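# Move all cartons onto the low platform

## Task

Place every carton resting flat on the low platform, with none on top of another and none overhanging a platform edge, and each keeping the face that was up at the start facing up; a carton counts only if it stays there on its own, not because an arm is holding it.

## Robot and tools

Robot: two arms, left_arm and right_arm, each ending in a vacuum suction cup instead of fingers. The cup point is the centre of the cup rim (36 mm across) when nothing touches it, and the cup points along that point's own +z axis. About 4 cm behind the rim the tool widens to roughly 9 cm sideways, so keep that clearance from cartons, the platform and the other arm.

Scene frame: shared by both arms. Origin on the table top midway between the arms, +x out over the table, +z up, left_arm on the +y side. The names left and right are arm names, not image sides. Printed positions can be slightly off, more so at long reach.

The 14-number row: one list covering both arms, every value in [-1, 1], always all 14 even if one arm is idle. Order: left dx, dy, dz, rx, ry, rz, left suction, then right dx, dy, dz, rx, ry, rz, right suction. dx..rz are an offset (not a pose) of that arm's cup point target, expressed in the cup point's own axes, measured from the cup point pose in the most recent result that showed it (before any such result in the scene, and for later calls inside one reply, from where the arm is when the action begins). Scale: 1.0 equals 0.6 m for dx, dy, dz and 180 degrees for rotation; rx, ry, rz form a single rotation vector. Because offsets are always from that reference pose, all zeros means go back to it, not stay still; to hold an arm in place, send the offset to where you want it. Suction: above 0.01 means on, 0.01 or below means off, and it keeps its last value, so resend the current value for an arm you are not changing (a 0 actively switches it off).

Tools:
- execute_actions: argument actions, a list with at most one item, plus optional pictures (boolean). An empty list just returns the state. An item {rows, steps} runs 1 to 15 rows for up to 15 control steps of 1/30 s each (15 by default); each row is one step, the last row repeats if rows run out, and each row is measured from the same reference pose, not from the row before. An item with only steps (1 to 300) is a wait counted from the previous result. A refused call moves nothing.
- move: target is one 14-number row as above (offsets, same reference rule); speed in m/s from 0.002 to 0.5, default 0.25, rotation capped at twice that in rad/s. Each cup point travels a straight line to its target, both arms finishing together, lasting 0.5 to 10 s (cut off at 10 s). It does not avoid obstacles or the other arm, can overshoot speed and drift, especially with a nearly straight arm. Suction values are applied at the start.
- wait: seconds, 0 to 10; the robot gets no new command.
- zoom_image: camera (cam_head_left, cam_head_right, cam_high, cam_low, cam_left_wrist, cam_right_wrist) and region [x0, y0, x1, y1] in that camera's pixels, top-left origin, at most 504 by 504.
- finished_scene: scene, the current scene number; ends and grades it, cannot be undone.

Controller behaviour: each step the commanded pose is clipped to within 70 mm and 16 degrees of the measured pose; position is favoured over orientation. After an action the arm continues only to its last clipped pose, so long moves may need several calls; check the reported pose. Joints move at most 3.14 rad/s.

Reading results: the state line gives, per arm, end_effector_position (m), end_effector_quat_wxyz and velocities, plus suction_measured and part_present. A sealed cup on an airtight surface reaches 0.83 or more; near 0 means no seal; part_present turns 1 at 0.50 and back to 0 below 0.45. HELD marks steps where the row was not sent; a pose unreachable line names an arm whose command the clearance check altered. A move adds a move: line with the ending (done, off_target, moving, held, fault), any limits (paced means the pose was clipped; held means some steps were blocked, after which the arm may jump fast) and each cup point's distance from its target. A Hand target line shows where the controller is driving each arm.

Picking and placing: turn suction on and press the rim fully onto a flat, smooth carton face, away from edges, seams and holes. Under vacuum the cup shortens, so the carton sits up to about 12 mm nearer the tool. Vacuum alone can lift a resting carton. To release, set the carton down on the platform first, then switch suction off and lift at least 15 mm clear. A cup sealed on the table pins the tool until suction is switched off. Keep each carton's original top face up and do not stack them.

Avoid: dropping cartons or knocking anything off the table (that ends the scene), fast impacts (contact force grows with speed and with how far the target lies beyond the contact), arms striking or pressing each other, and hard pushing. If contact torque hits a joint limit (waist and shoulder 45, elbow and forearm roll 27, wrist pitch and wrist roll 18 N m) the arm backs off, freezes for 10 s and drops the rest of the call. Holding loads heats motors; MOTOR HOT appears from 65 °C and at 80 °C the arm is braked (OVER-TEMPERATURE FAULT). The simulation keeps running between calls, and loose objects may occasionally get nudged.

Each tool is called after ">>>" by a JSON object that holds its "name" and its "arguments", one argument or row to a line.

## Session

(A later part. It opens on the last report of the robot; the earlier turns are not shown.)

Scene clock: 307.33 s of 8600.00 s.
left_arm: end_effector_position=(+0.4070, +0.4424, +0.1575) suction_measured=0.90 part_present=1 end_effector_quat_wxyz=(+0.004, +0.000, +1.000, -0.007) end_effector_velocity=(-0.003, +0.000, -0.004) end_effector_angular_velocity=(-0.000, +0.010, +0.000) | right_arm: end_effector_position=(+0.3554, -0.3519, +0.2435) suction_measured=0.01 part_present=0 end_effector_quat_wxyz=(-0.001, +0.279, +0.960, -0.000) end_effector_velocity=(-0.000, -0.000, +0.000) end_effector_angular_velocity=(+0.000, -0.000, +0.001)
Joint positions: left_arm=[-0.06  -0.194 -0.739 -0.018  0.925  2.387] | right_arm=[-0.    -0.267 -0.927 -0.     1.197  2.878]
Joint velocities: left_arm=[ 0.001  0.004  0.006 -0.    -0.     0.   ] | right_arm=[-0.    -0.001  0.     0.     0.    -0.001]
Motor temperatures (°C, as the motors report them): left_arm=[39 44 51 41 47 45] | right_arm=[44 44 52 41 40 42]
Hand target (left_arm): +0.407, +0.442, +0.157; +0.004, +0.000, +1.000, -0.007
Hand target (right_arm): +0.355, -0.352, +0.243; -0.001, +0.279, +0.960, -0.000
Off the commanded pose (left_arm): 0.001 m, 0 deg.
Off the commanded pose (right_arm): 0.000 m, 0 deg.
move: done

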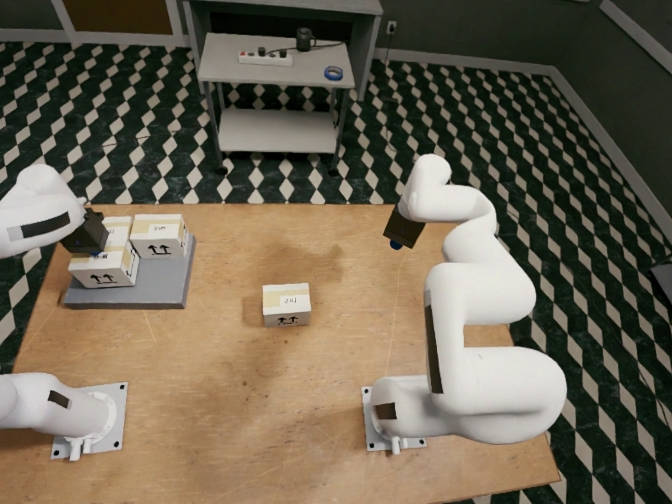

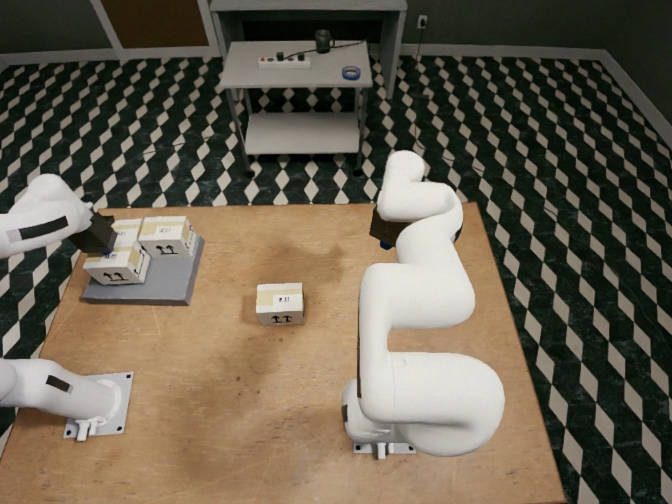

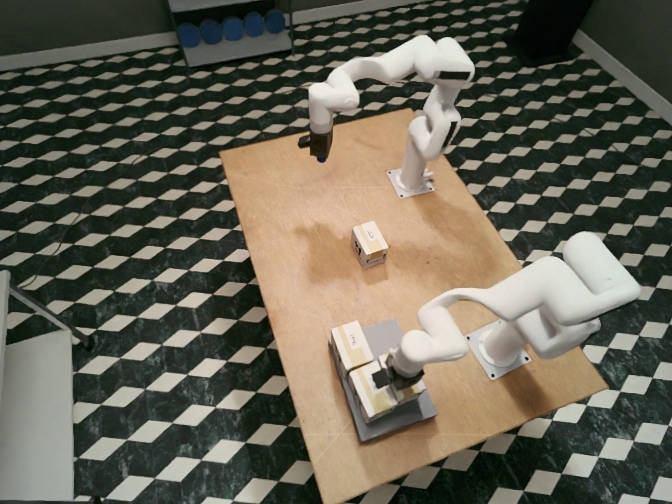

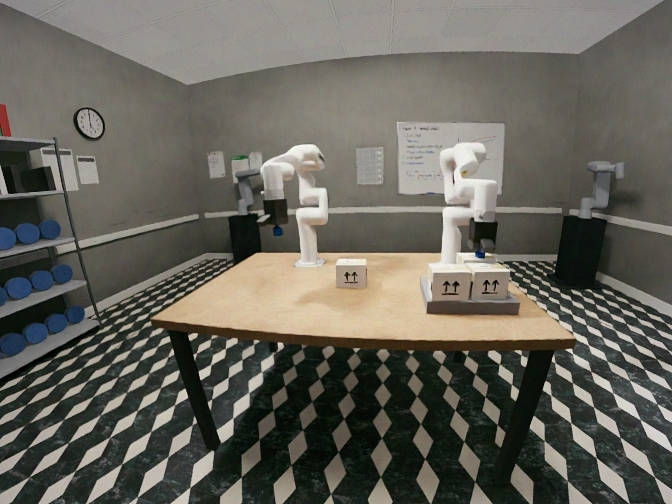

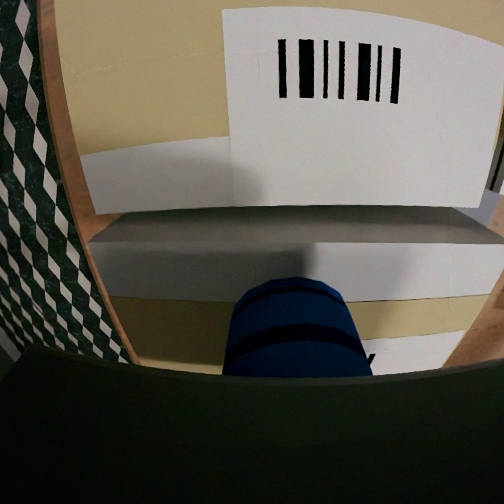

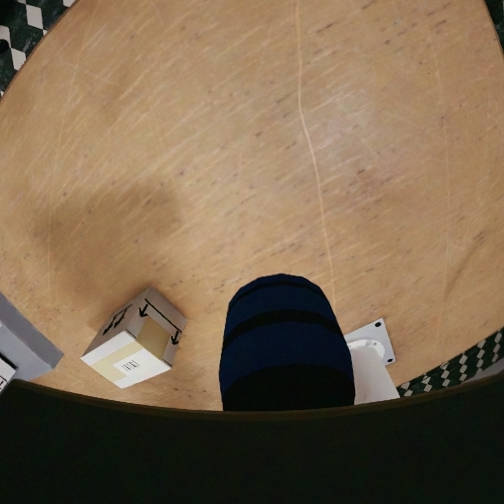

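>>> {"name": "move", "arguments": {
  "target": [-0.006,-0.022,0,0,0,0,1,0,0,0,0,0,0,0],
  "speed": 0.03
}}

>>> {"name": "move", "arguments": {
  "target": [0,0,0.021,0,0,0,1,0,0,0,0,0,0,0],
  "speed": 0.03
}}

>>> {"name": "execute_actions", "arguments": {
  "actions": [
    {"rows":[[0,0,0,0,0,0,0,0,0,0,0,0,0,0]],"steps":8}
  ],
  "pictures": false
}}

>>> {"name": "move", "arguments": {
  "target": [0,0,-0.15,0,0,0,0,0,0,0,0,0,0,0]
}}

>>> {"name": "move", "arguments": {
  "target": [0.19,-0.8,0,0,0,0,0,0,0,0,0,0,0,0]
}}

>>> {"name": "move", "arguments": {
  "target": [0,0,0.2,0,0,0,0,0,0,0,0,0,0,0]
}}

Scene clock: 315.43 s of 8600.00 s.
left_arm: end_effector_position=(+0.4106, +0.4292, +0.1578) suction_measured=0.90 part_present=1 end_effector_quat_wxyz=(+0.004, +0.000, +1.000, -0.007) end_effector_velocity=(+0.000, -0.000, +0.000) end_effector_angular_velocity=(+0.000, -0.000, +0.002) | right_arm: end_effector_position=(+0.3554, -0.3519, +0.2435) suction_measured=0.01 part_present=0 end_effector_quat_wxyz=(-0.001, +0.279, +0.960, -0.000) end_effector_velocity=(-0.000, -0.000, -0.000) end_effector_angular_velocity=(+0.000, +0.001, -0.001)
Joint positions: left_arm=[-0.093 -0.182 -0.752 -0.018  0.925  2.354] | right_arm=[-0.    -0.267 -0.927 -0.     1.197  2.878]
Joint velocities: left_arm=[-0.     0.    -0.     0.     0.    -0.002] | right_arm=[-0.     0.001  0.     0.    -0.     0.001]
Motor temperatures (°C, as the motors report them): left_arm=[39 44 51 41 47 45] | right_arm=[44 44 52 41 40 42]
Hand target (left_arm): +0.411, +0.429, +0.158; +0.004, +0.000, +1.000, -0.007
Hand target (right_arm): +0.355, -0.352, +0.243; -0.001, +0.279, +0.960, -0.000
Off the commanded pose (left_arm): 0.000 m, 0 deg.
Off the commanded pose (right_arm): 0.000 m, 0 deg.
After step 90, 4.37 s passed at rest.
move: done

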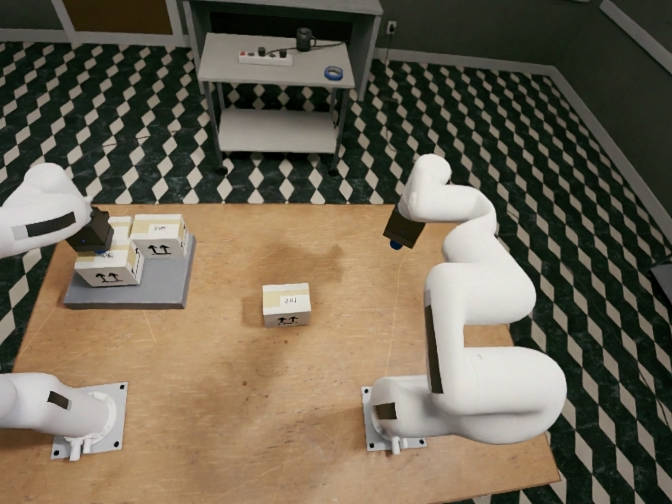

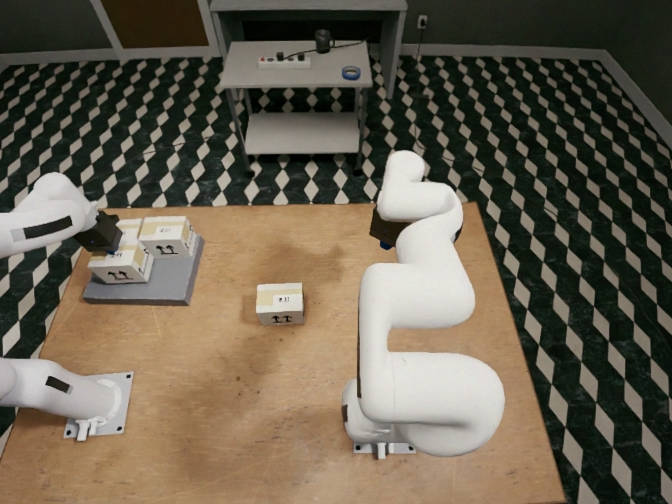

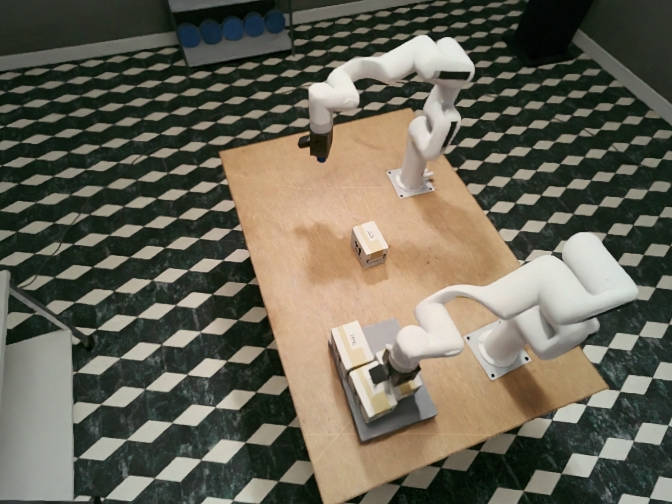

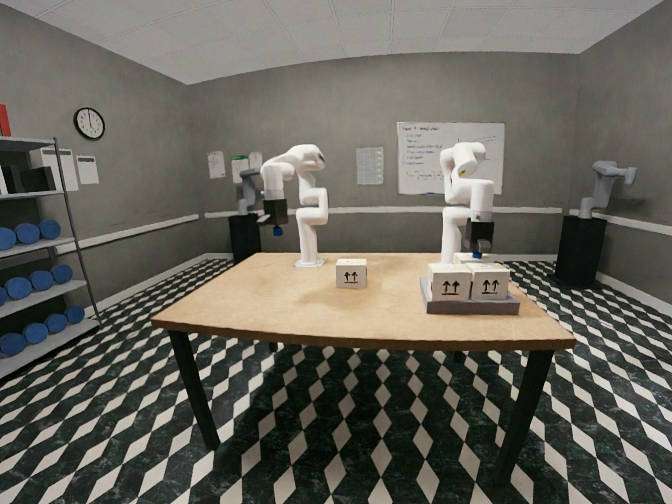

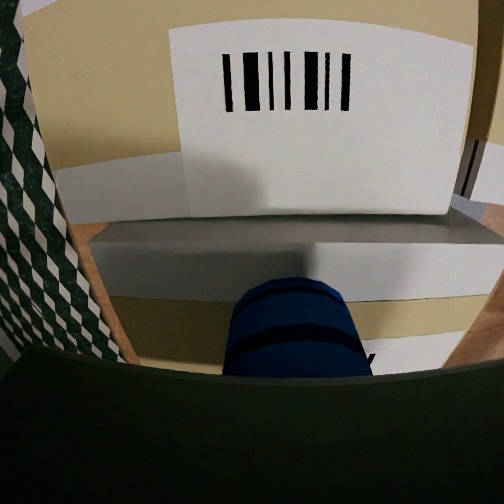

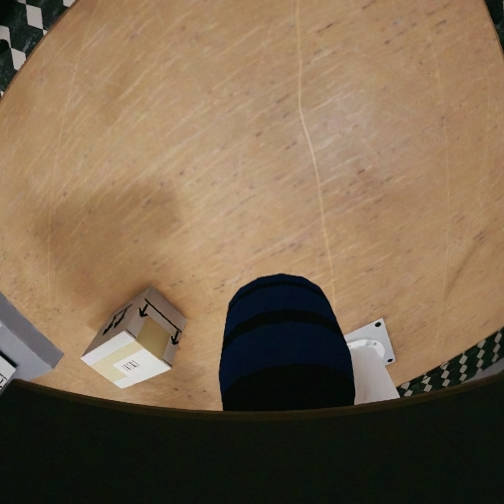

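Scene clock: 316.17 s of 8600.00 s.
left_arm: end_effector_position=(+0.4107, +0.4290, +0.1453) suction_measured=0.90 part_present=1 end_effector_quat_wxyz=(+0.005, +0.000, +1.000, -0.007) end_effector_velocity=(+0.003, -0.000, +0.003) end_effector_angular_velocity=(-0.000, -0.011, +0.000) | right_arm: end_effector_position=(+0.3554, -0.3519, +0.2435) suction_measured=0.01 part_present=0 end_effector_quat_wxyz=(-0.001, +0.279, +0.960, -0.000) end_effector_velocity=(-0.000, +0.000, -0.000) end_effector_angular_velocity=(-0.000, +0.001, +0.001)
Joint positions: left_arm=[-0.094 -0.162 -0.733 -0.019  0.886  2.354] | right_arm=[-0.    -0.267 -0.927 -0.     1.197  2.878]
Joint velocities: left_arm=[-0.    -0.003 -0.003 -0.    -0.006  0.   ] | right_arm=[ 0.001  0.     0.    -0.     0.    -0.   ]
Motor temperatures (°C, as the motors report them): left_arm=[39 44 51 41 47 45] | right_arm=[44 44 52 41 40 42]
Hand target (left_arm): +0.411, +0.429, +0.145; +0.004, +0.000, +1.000, -0.007
Hand target (right_arm): +0.355, -0.352, +0.243; -0.001, +0.279, +0.960, -0.000
Off the commanded pose (left_arm): 0.000 m, 0 deg.
Off the commanded pose (right_arm): 0.000 m, 0 deg.
move: done

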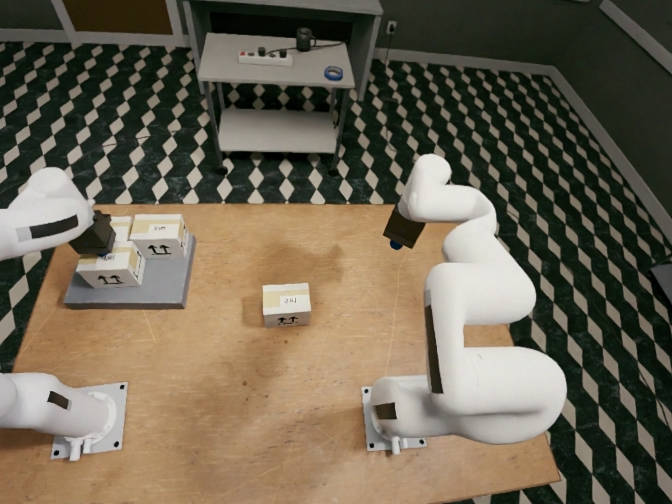

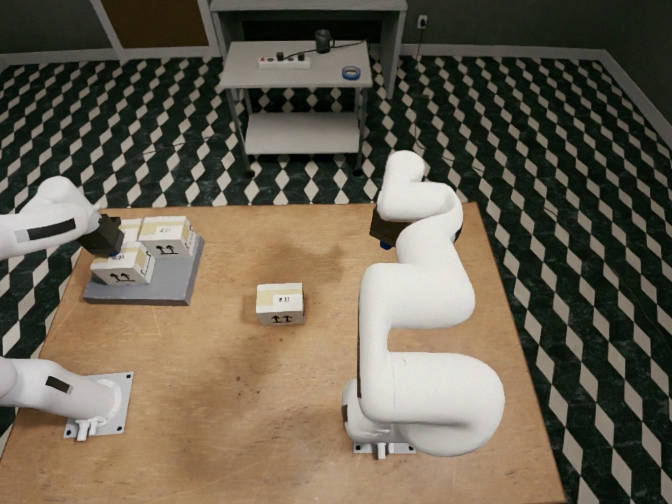

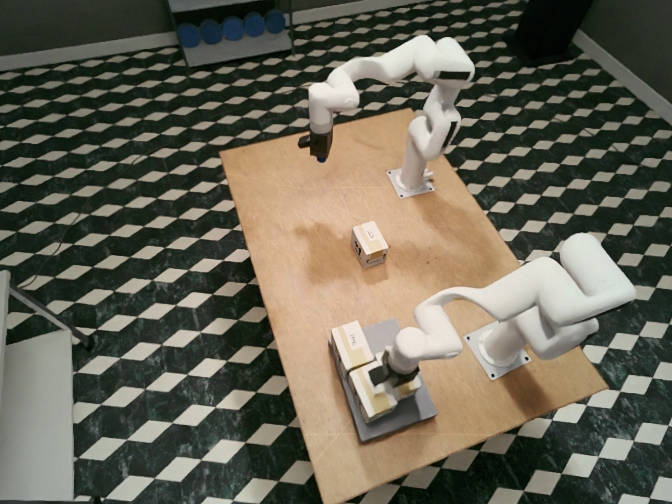

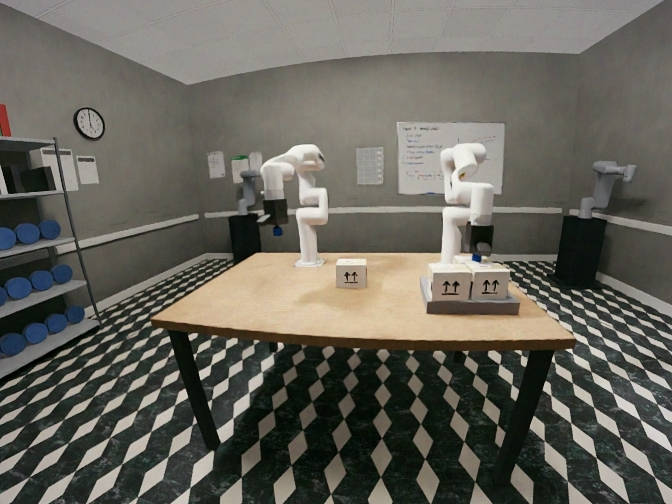

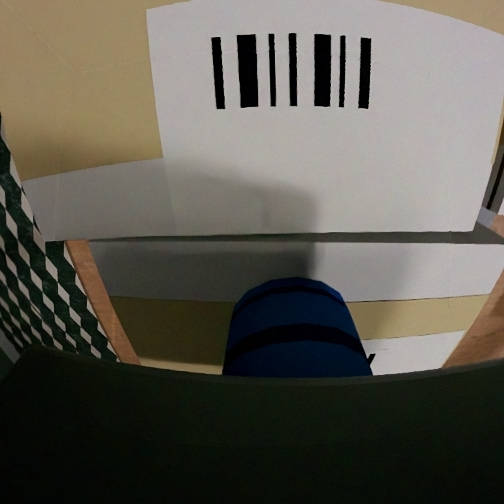

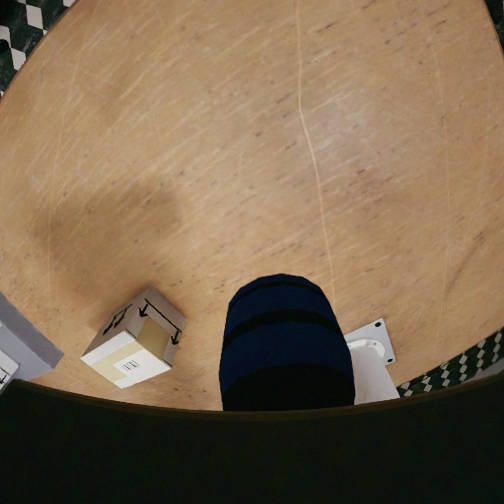

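Scene clock: 316.43 s of 8600.00 s.
left_arm: end_effector_position=(+0.4126, +0.4289, +0.1478) suction_measured=0.00 part_present=0 end_effector_quat_wxyz=(+0.008, +0.000, +1.000, -0.007) end_effector_velocity=(-0.011, +0.000, -0.014) end_effector_angular_velocity=(+0.001, +0.035, -0.000) | right_arm: end_effector_position=(+0.3554, -0.3519, +0.2435) suction_measured=0.01 part_present=0 end_effector_quat_wxyz=(-0.001, +0.279, +0.960, -0.000) end_effector_velocity=(-0.000, -0.000, -0.000) end_effector_angular_velocity=(-0.000, +0.000, -0.001)
Joint positions: left_arm=[-0.094 -0.165 -0.737 -0.019  0.885  2.354] | right_arm=[-0.    -0.267 -0.927 -0.     1.197  2.878]
Joint velocities: left_arm=[-0.     0.011  0.023  0.     0.001 -0.   ] | right_arm=[-0.  0.  0. -0. -0.  0.]
Motor temperatures (°C, as the motors report them): left_arm=[39 44 51 41 47 45] | right_arm=[44 44 52 41 40 42]
Hand target (left_arm): +0.411, +0.429, +0.145; +0.005, +0.000, +1.000, -0.007
Hand target (right_arm): +0.355, -0.352, +0.243; -0.001, +0.279, +0.960, -0.000
Off the commanded pose (left_arm): 0.003 m, 0 deg.
Off the commanded pose (right_arm): 0.000 m, 0 deg.
Steps of this call (steps 1 to 8: all 8 steps of this action). Readings (end_effector_position | what the end effector reports):
1: left_arm (+0.4108, +0.4290, +0.1453) | right_arm (+0.3554, -0.3519, +0.2435) | left_arm suction_measured=0.85 part_present=1 | right_arm suction_measured=0.01 part_present=0
2: left_arm (+0.4108, +0.4290, +0.1453) | right_arm (+0.3554, -0.3519, +0.2435) | left_arm suction_measured=0.45 part_present=1 | right_arm suction_measured=0.01 part_present=0
4: left_arm (+0.4119, +0.4289, +0.1467) | right_arm (+0.3554, -0.3519, +0.2435) | left_arm suction_measured=0.04 part_present=0 | right_arm suction_measured=0.01 part_present=0
8: the state above

Scene clock: 317.50 s of 8600.00 s.
left_arm: end_effector_position=(+0.4104, +0.4307, +0.2355) suction_measured=0.00 part_present=0 end_effector_quat_wxyz=(+0.005, -0.000, +1.000, -0.007) end_effector_velocity=(+0.003, +0.000, +0.006) end_effector_angular_velocity=(-0.000, -0.013, +0.001) | right_arm: end_effector_position=(+0.3554, -0.3519, +0.2435) suction_measured=0.01 part_present=0 end_effector_quat_wxyz=(-0.001, +0.279, +0.960, -0.000) end_effector_velocity=(+0.000, -0.000, -0.000) end_effector_angular_velocity=(+0.000, -0.001, -0.000)
Joint positions: left_arm=[-0.089 -0.267 -0.901 -0.015  1.158  2.353] | right_arm=[-0.    -0.267 -0.927 -0.     1.197  2.878]
Joint velocities: left_arm=[ 0.001 -0.005 -0.011 -0.     0.003  0.   ] | right_arm=[-0.     0.     0.     0.    -0.001  0.   ]
Motor temperatures (°C, as the motors report them): left_arm=[39 43 51 41 47 45] | right_arm=[44 44 52 41 40 42]
Hand target (left_arm): +0.411, +0.431, +0.236; +0.006, -0.000, +1.000, -0.007
Hand target (right_arm): +0.355, -0.352, +0.243; -0.001, +0.279, +0.960, -0.000
Off the commanded pose (left_arm): 0.001 m, 0 deg.
Off the commanded pose (right_arm): 0.000 m, 0 deg.
move: done

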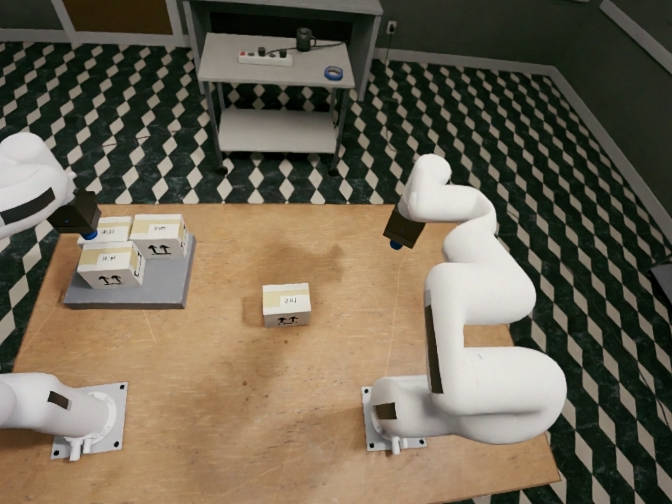

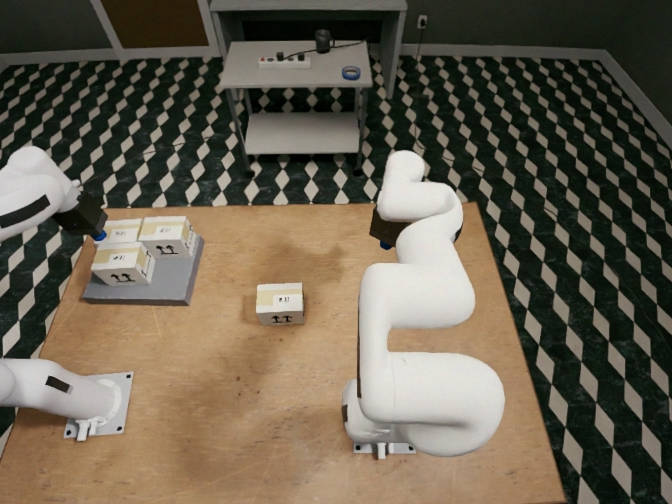

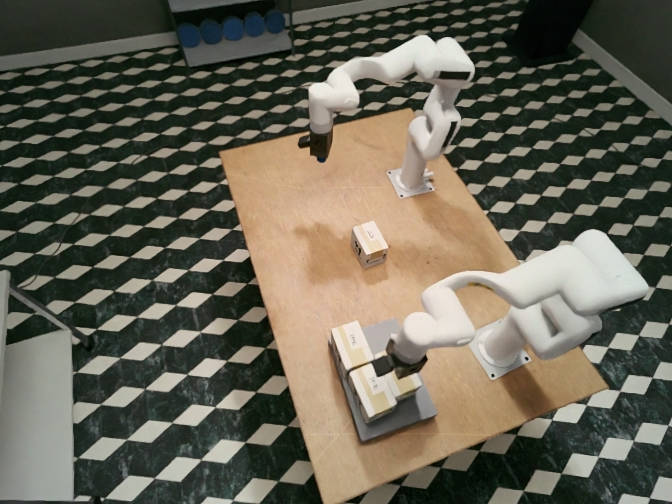

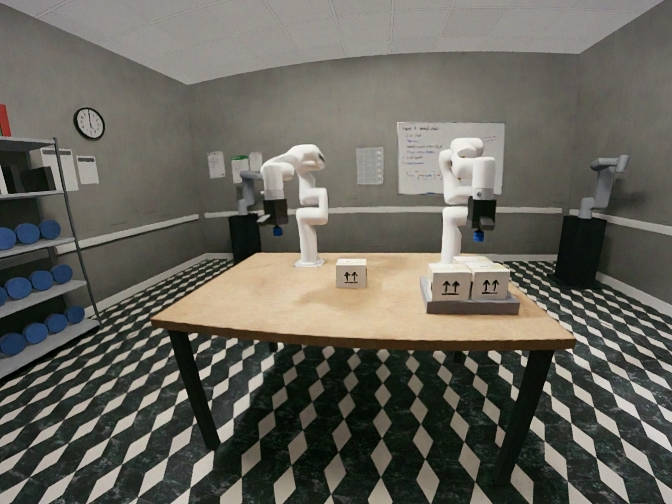

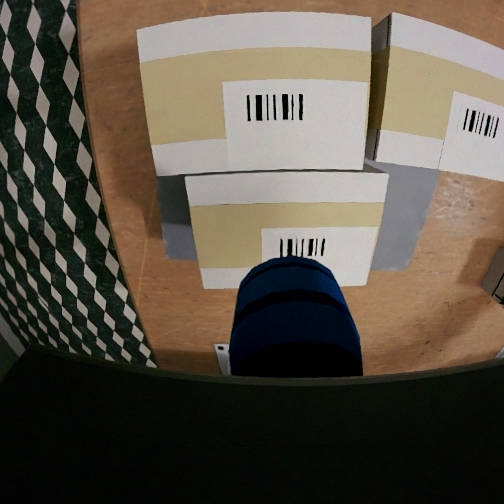

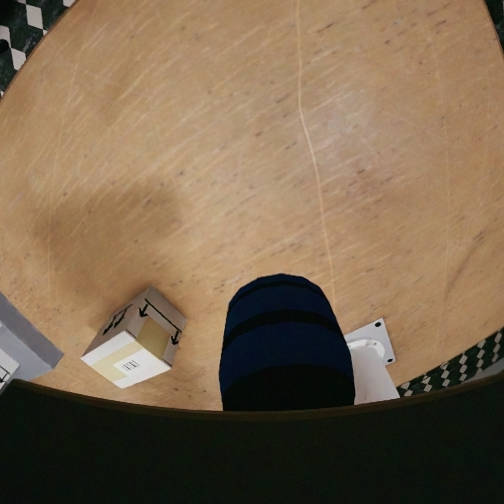

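Scene clock: 320.00 s of 8600.00 s.
left_arm: end_effector_position=(+0.2960, -0.0507, +0.2442) suction_measured=0.00 part_present=0 end_effector_quat_wxyz=(+0.005, -0.001, +1.000, -0.012) end_effector_velocity=(-0.001, -0.001, -0.001) end_effector_angular_velocity=(+0.001, +0.001, -0.002) | right_arm: end_effector_position=(+0.3554, -0.3519, +0.2435) suction_measured=0.01 part_present=0 end_effector_quat_wxyz=(-0.001, +0.279, +0.960, -0.000) end_effector_velocity=(+0.000, +0.000, +0.000) end_effector_angular_velocity=(-0.000, -0.001, +0.001)
Joint positions: left_arm=[-1.119  0.292 -1.573 -0.004  1.256  1.317] | right_arm=[-0.    -0.267 -0.927 -0.     1.197  2.878]
Joint velocities: left_arm=[-0.002  0.005 -0.005 -0.     0.002 -0.001] | right_arm=[ 0. -0.  0. -0. -0. -0.]
Motor temperatures (°C, as the motors report them): left_arm=[39 43 51 41 47 45] | right_arm=[44 44 52 41 40 42]
Hand target (left_arm): +0.296, -0.051, +0.244; +0.004, -0.000, +1.000, -0.011
Hand target (right_arm): +0.355, -0.352, +0.243; -0.001, +0.279, +0.960, -0.000
Off the commanded pose (left_arm): 0.003 m, 1 deg.
Off the commanded pose (right_arm): 0.000 m, 0 deg.
move: done

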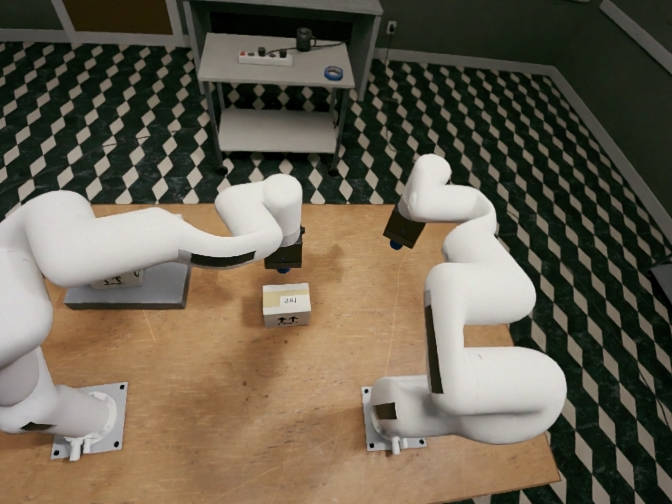

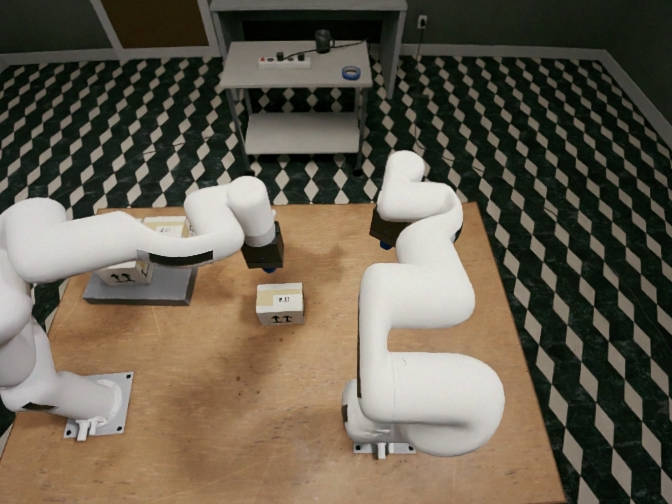

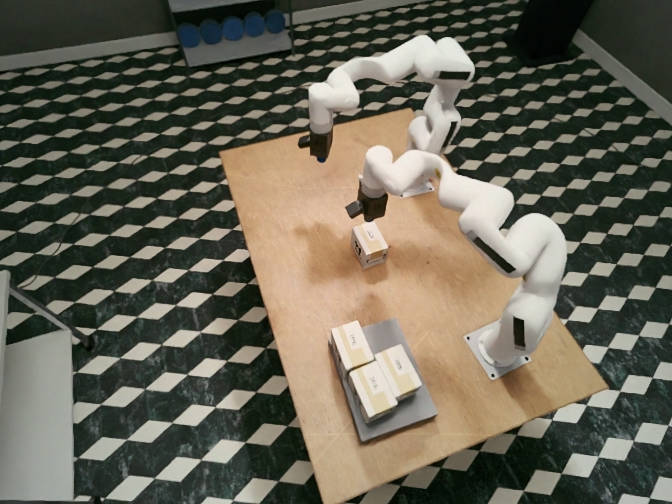

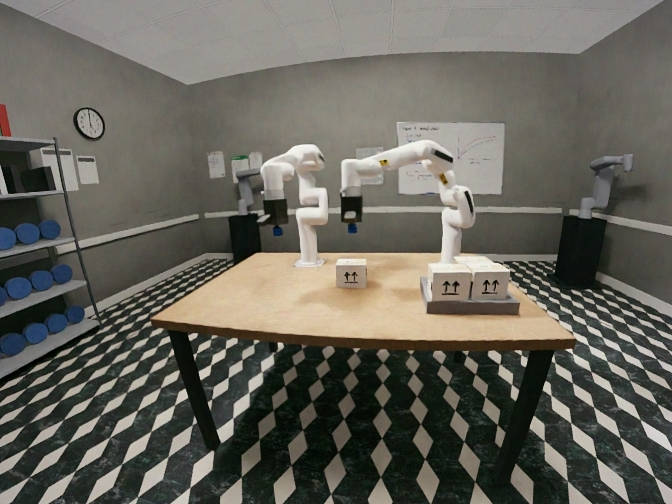

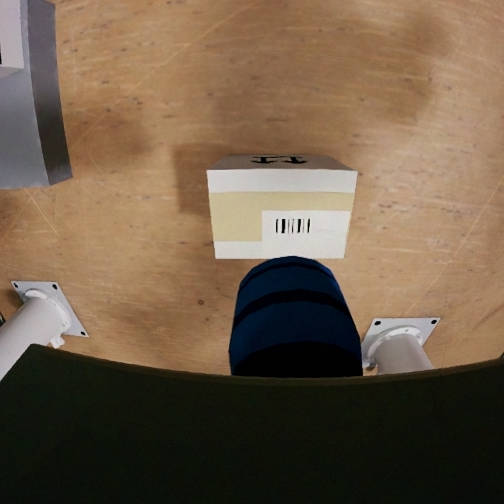

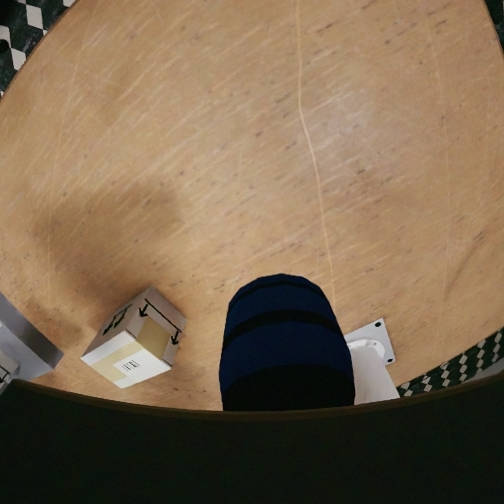

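Scene clock: 321.00 s of 8600.00 s.
left_arm: end_effector_position=(+0.2966, -0.0538, +0.1249) suction_measured=0.00 part_present=0 end_effector_quat_wxyz=(+0.005, -0.000, +1.000, -0.012) end_effector_velocity=(-0.002, +0.004, -0.007) end_effector_angular_velocity=(+0.013, +0.008, +0.001) | right_arm: end_effector_position=(+0.3554, -0.3519, +0.2435) suction_measured=0.01 part_present=0 end_effector_quat_wxyz=(-0.001, +0.279, +0.960, -0.000) end_effector_velocity=(-0.000, +0.000, -0.000) end_effector_angular_velocity=(-0.000, +0.001, +0.001)
Joint positions: left_arm=[-1.121  0.396 -1.371 -0.005  0.949  1.318] | right_arm=[-0.    -0.267 -0.927 -0.     1.197  2.878]
Joint velocities: left_arm=[ 0.     0.007  0.009  0.     0.    -0.   ] | right_arm=[ 0. -0.  0. -0.  0. -0.]
Motor temperatures (°C, as the motors report them): left_arm=[39 43 51 41 47 45] | right_arm=[44 44 52 41 40 42]
Hand target (left_arm): +0.296, -0.053, +0.124; +0.004, -0.000, +1.000, -0.012
Hand target (right_arm): +0.355, -0.352, +0.243; -0.001, +0.279, +0.960, -0.000
Off the commanded pose (left_arm): 0.001 m, 0 deg.
Off the commanded pose (right_arm): 0.000 m, 0 deg.
move: done

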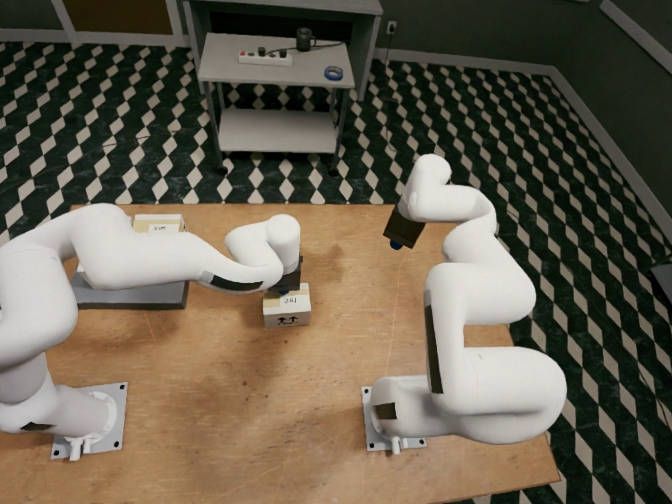

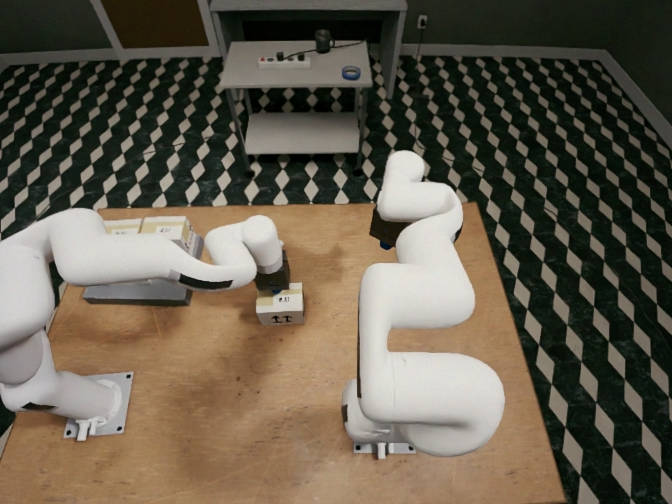

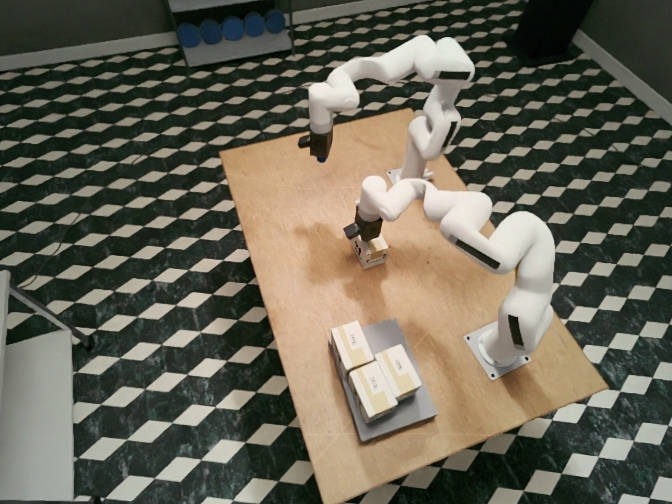

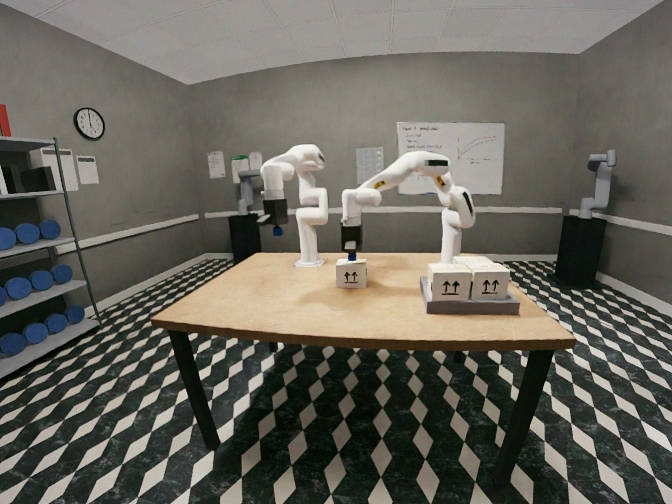

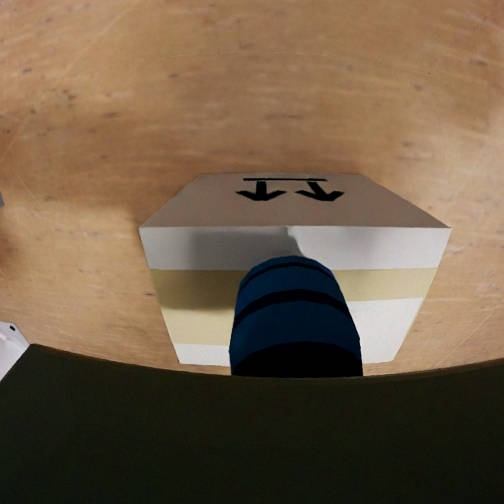

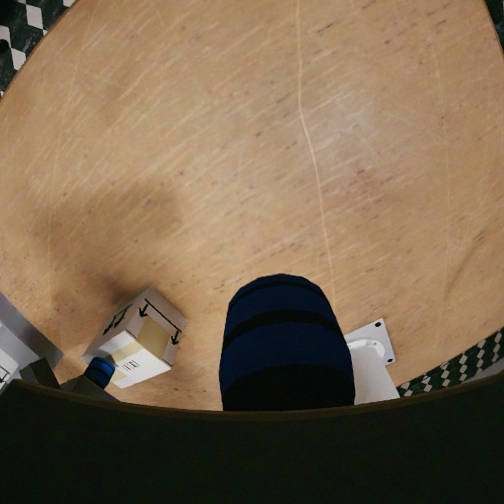

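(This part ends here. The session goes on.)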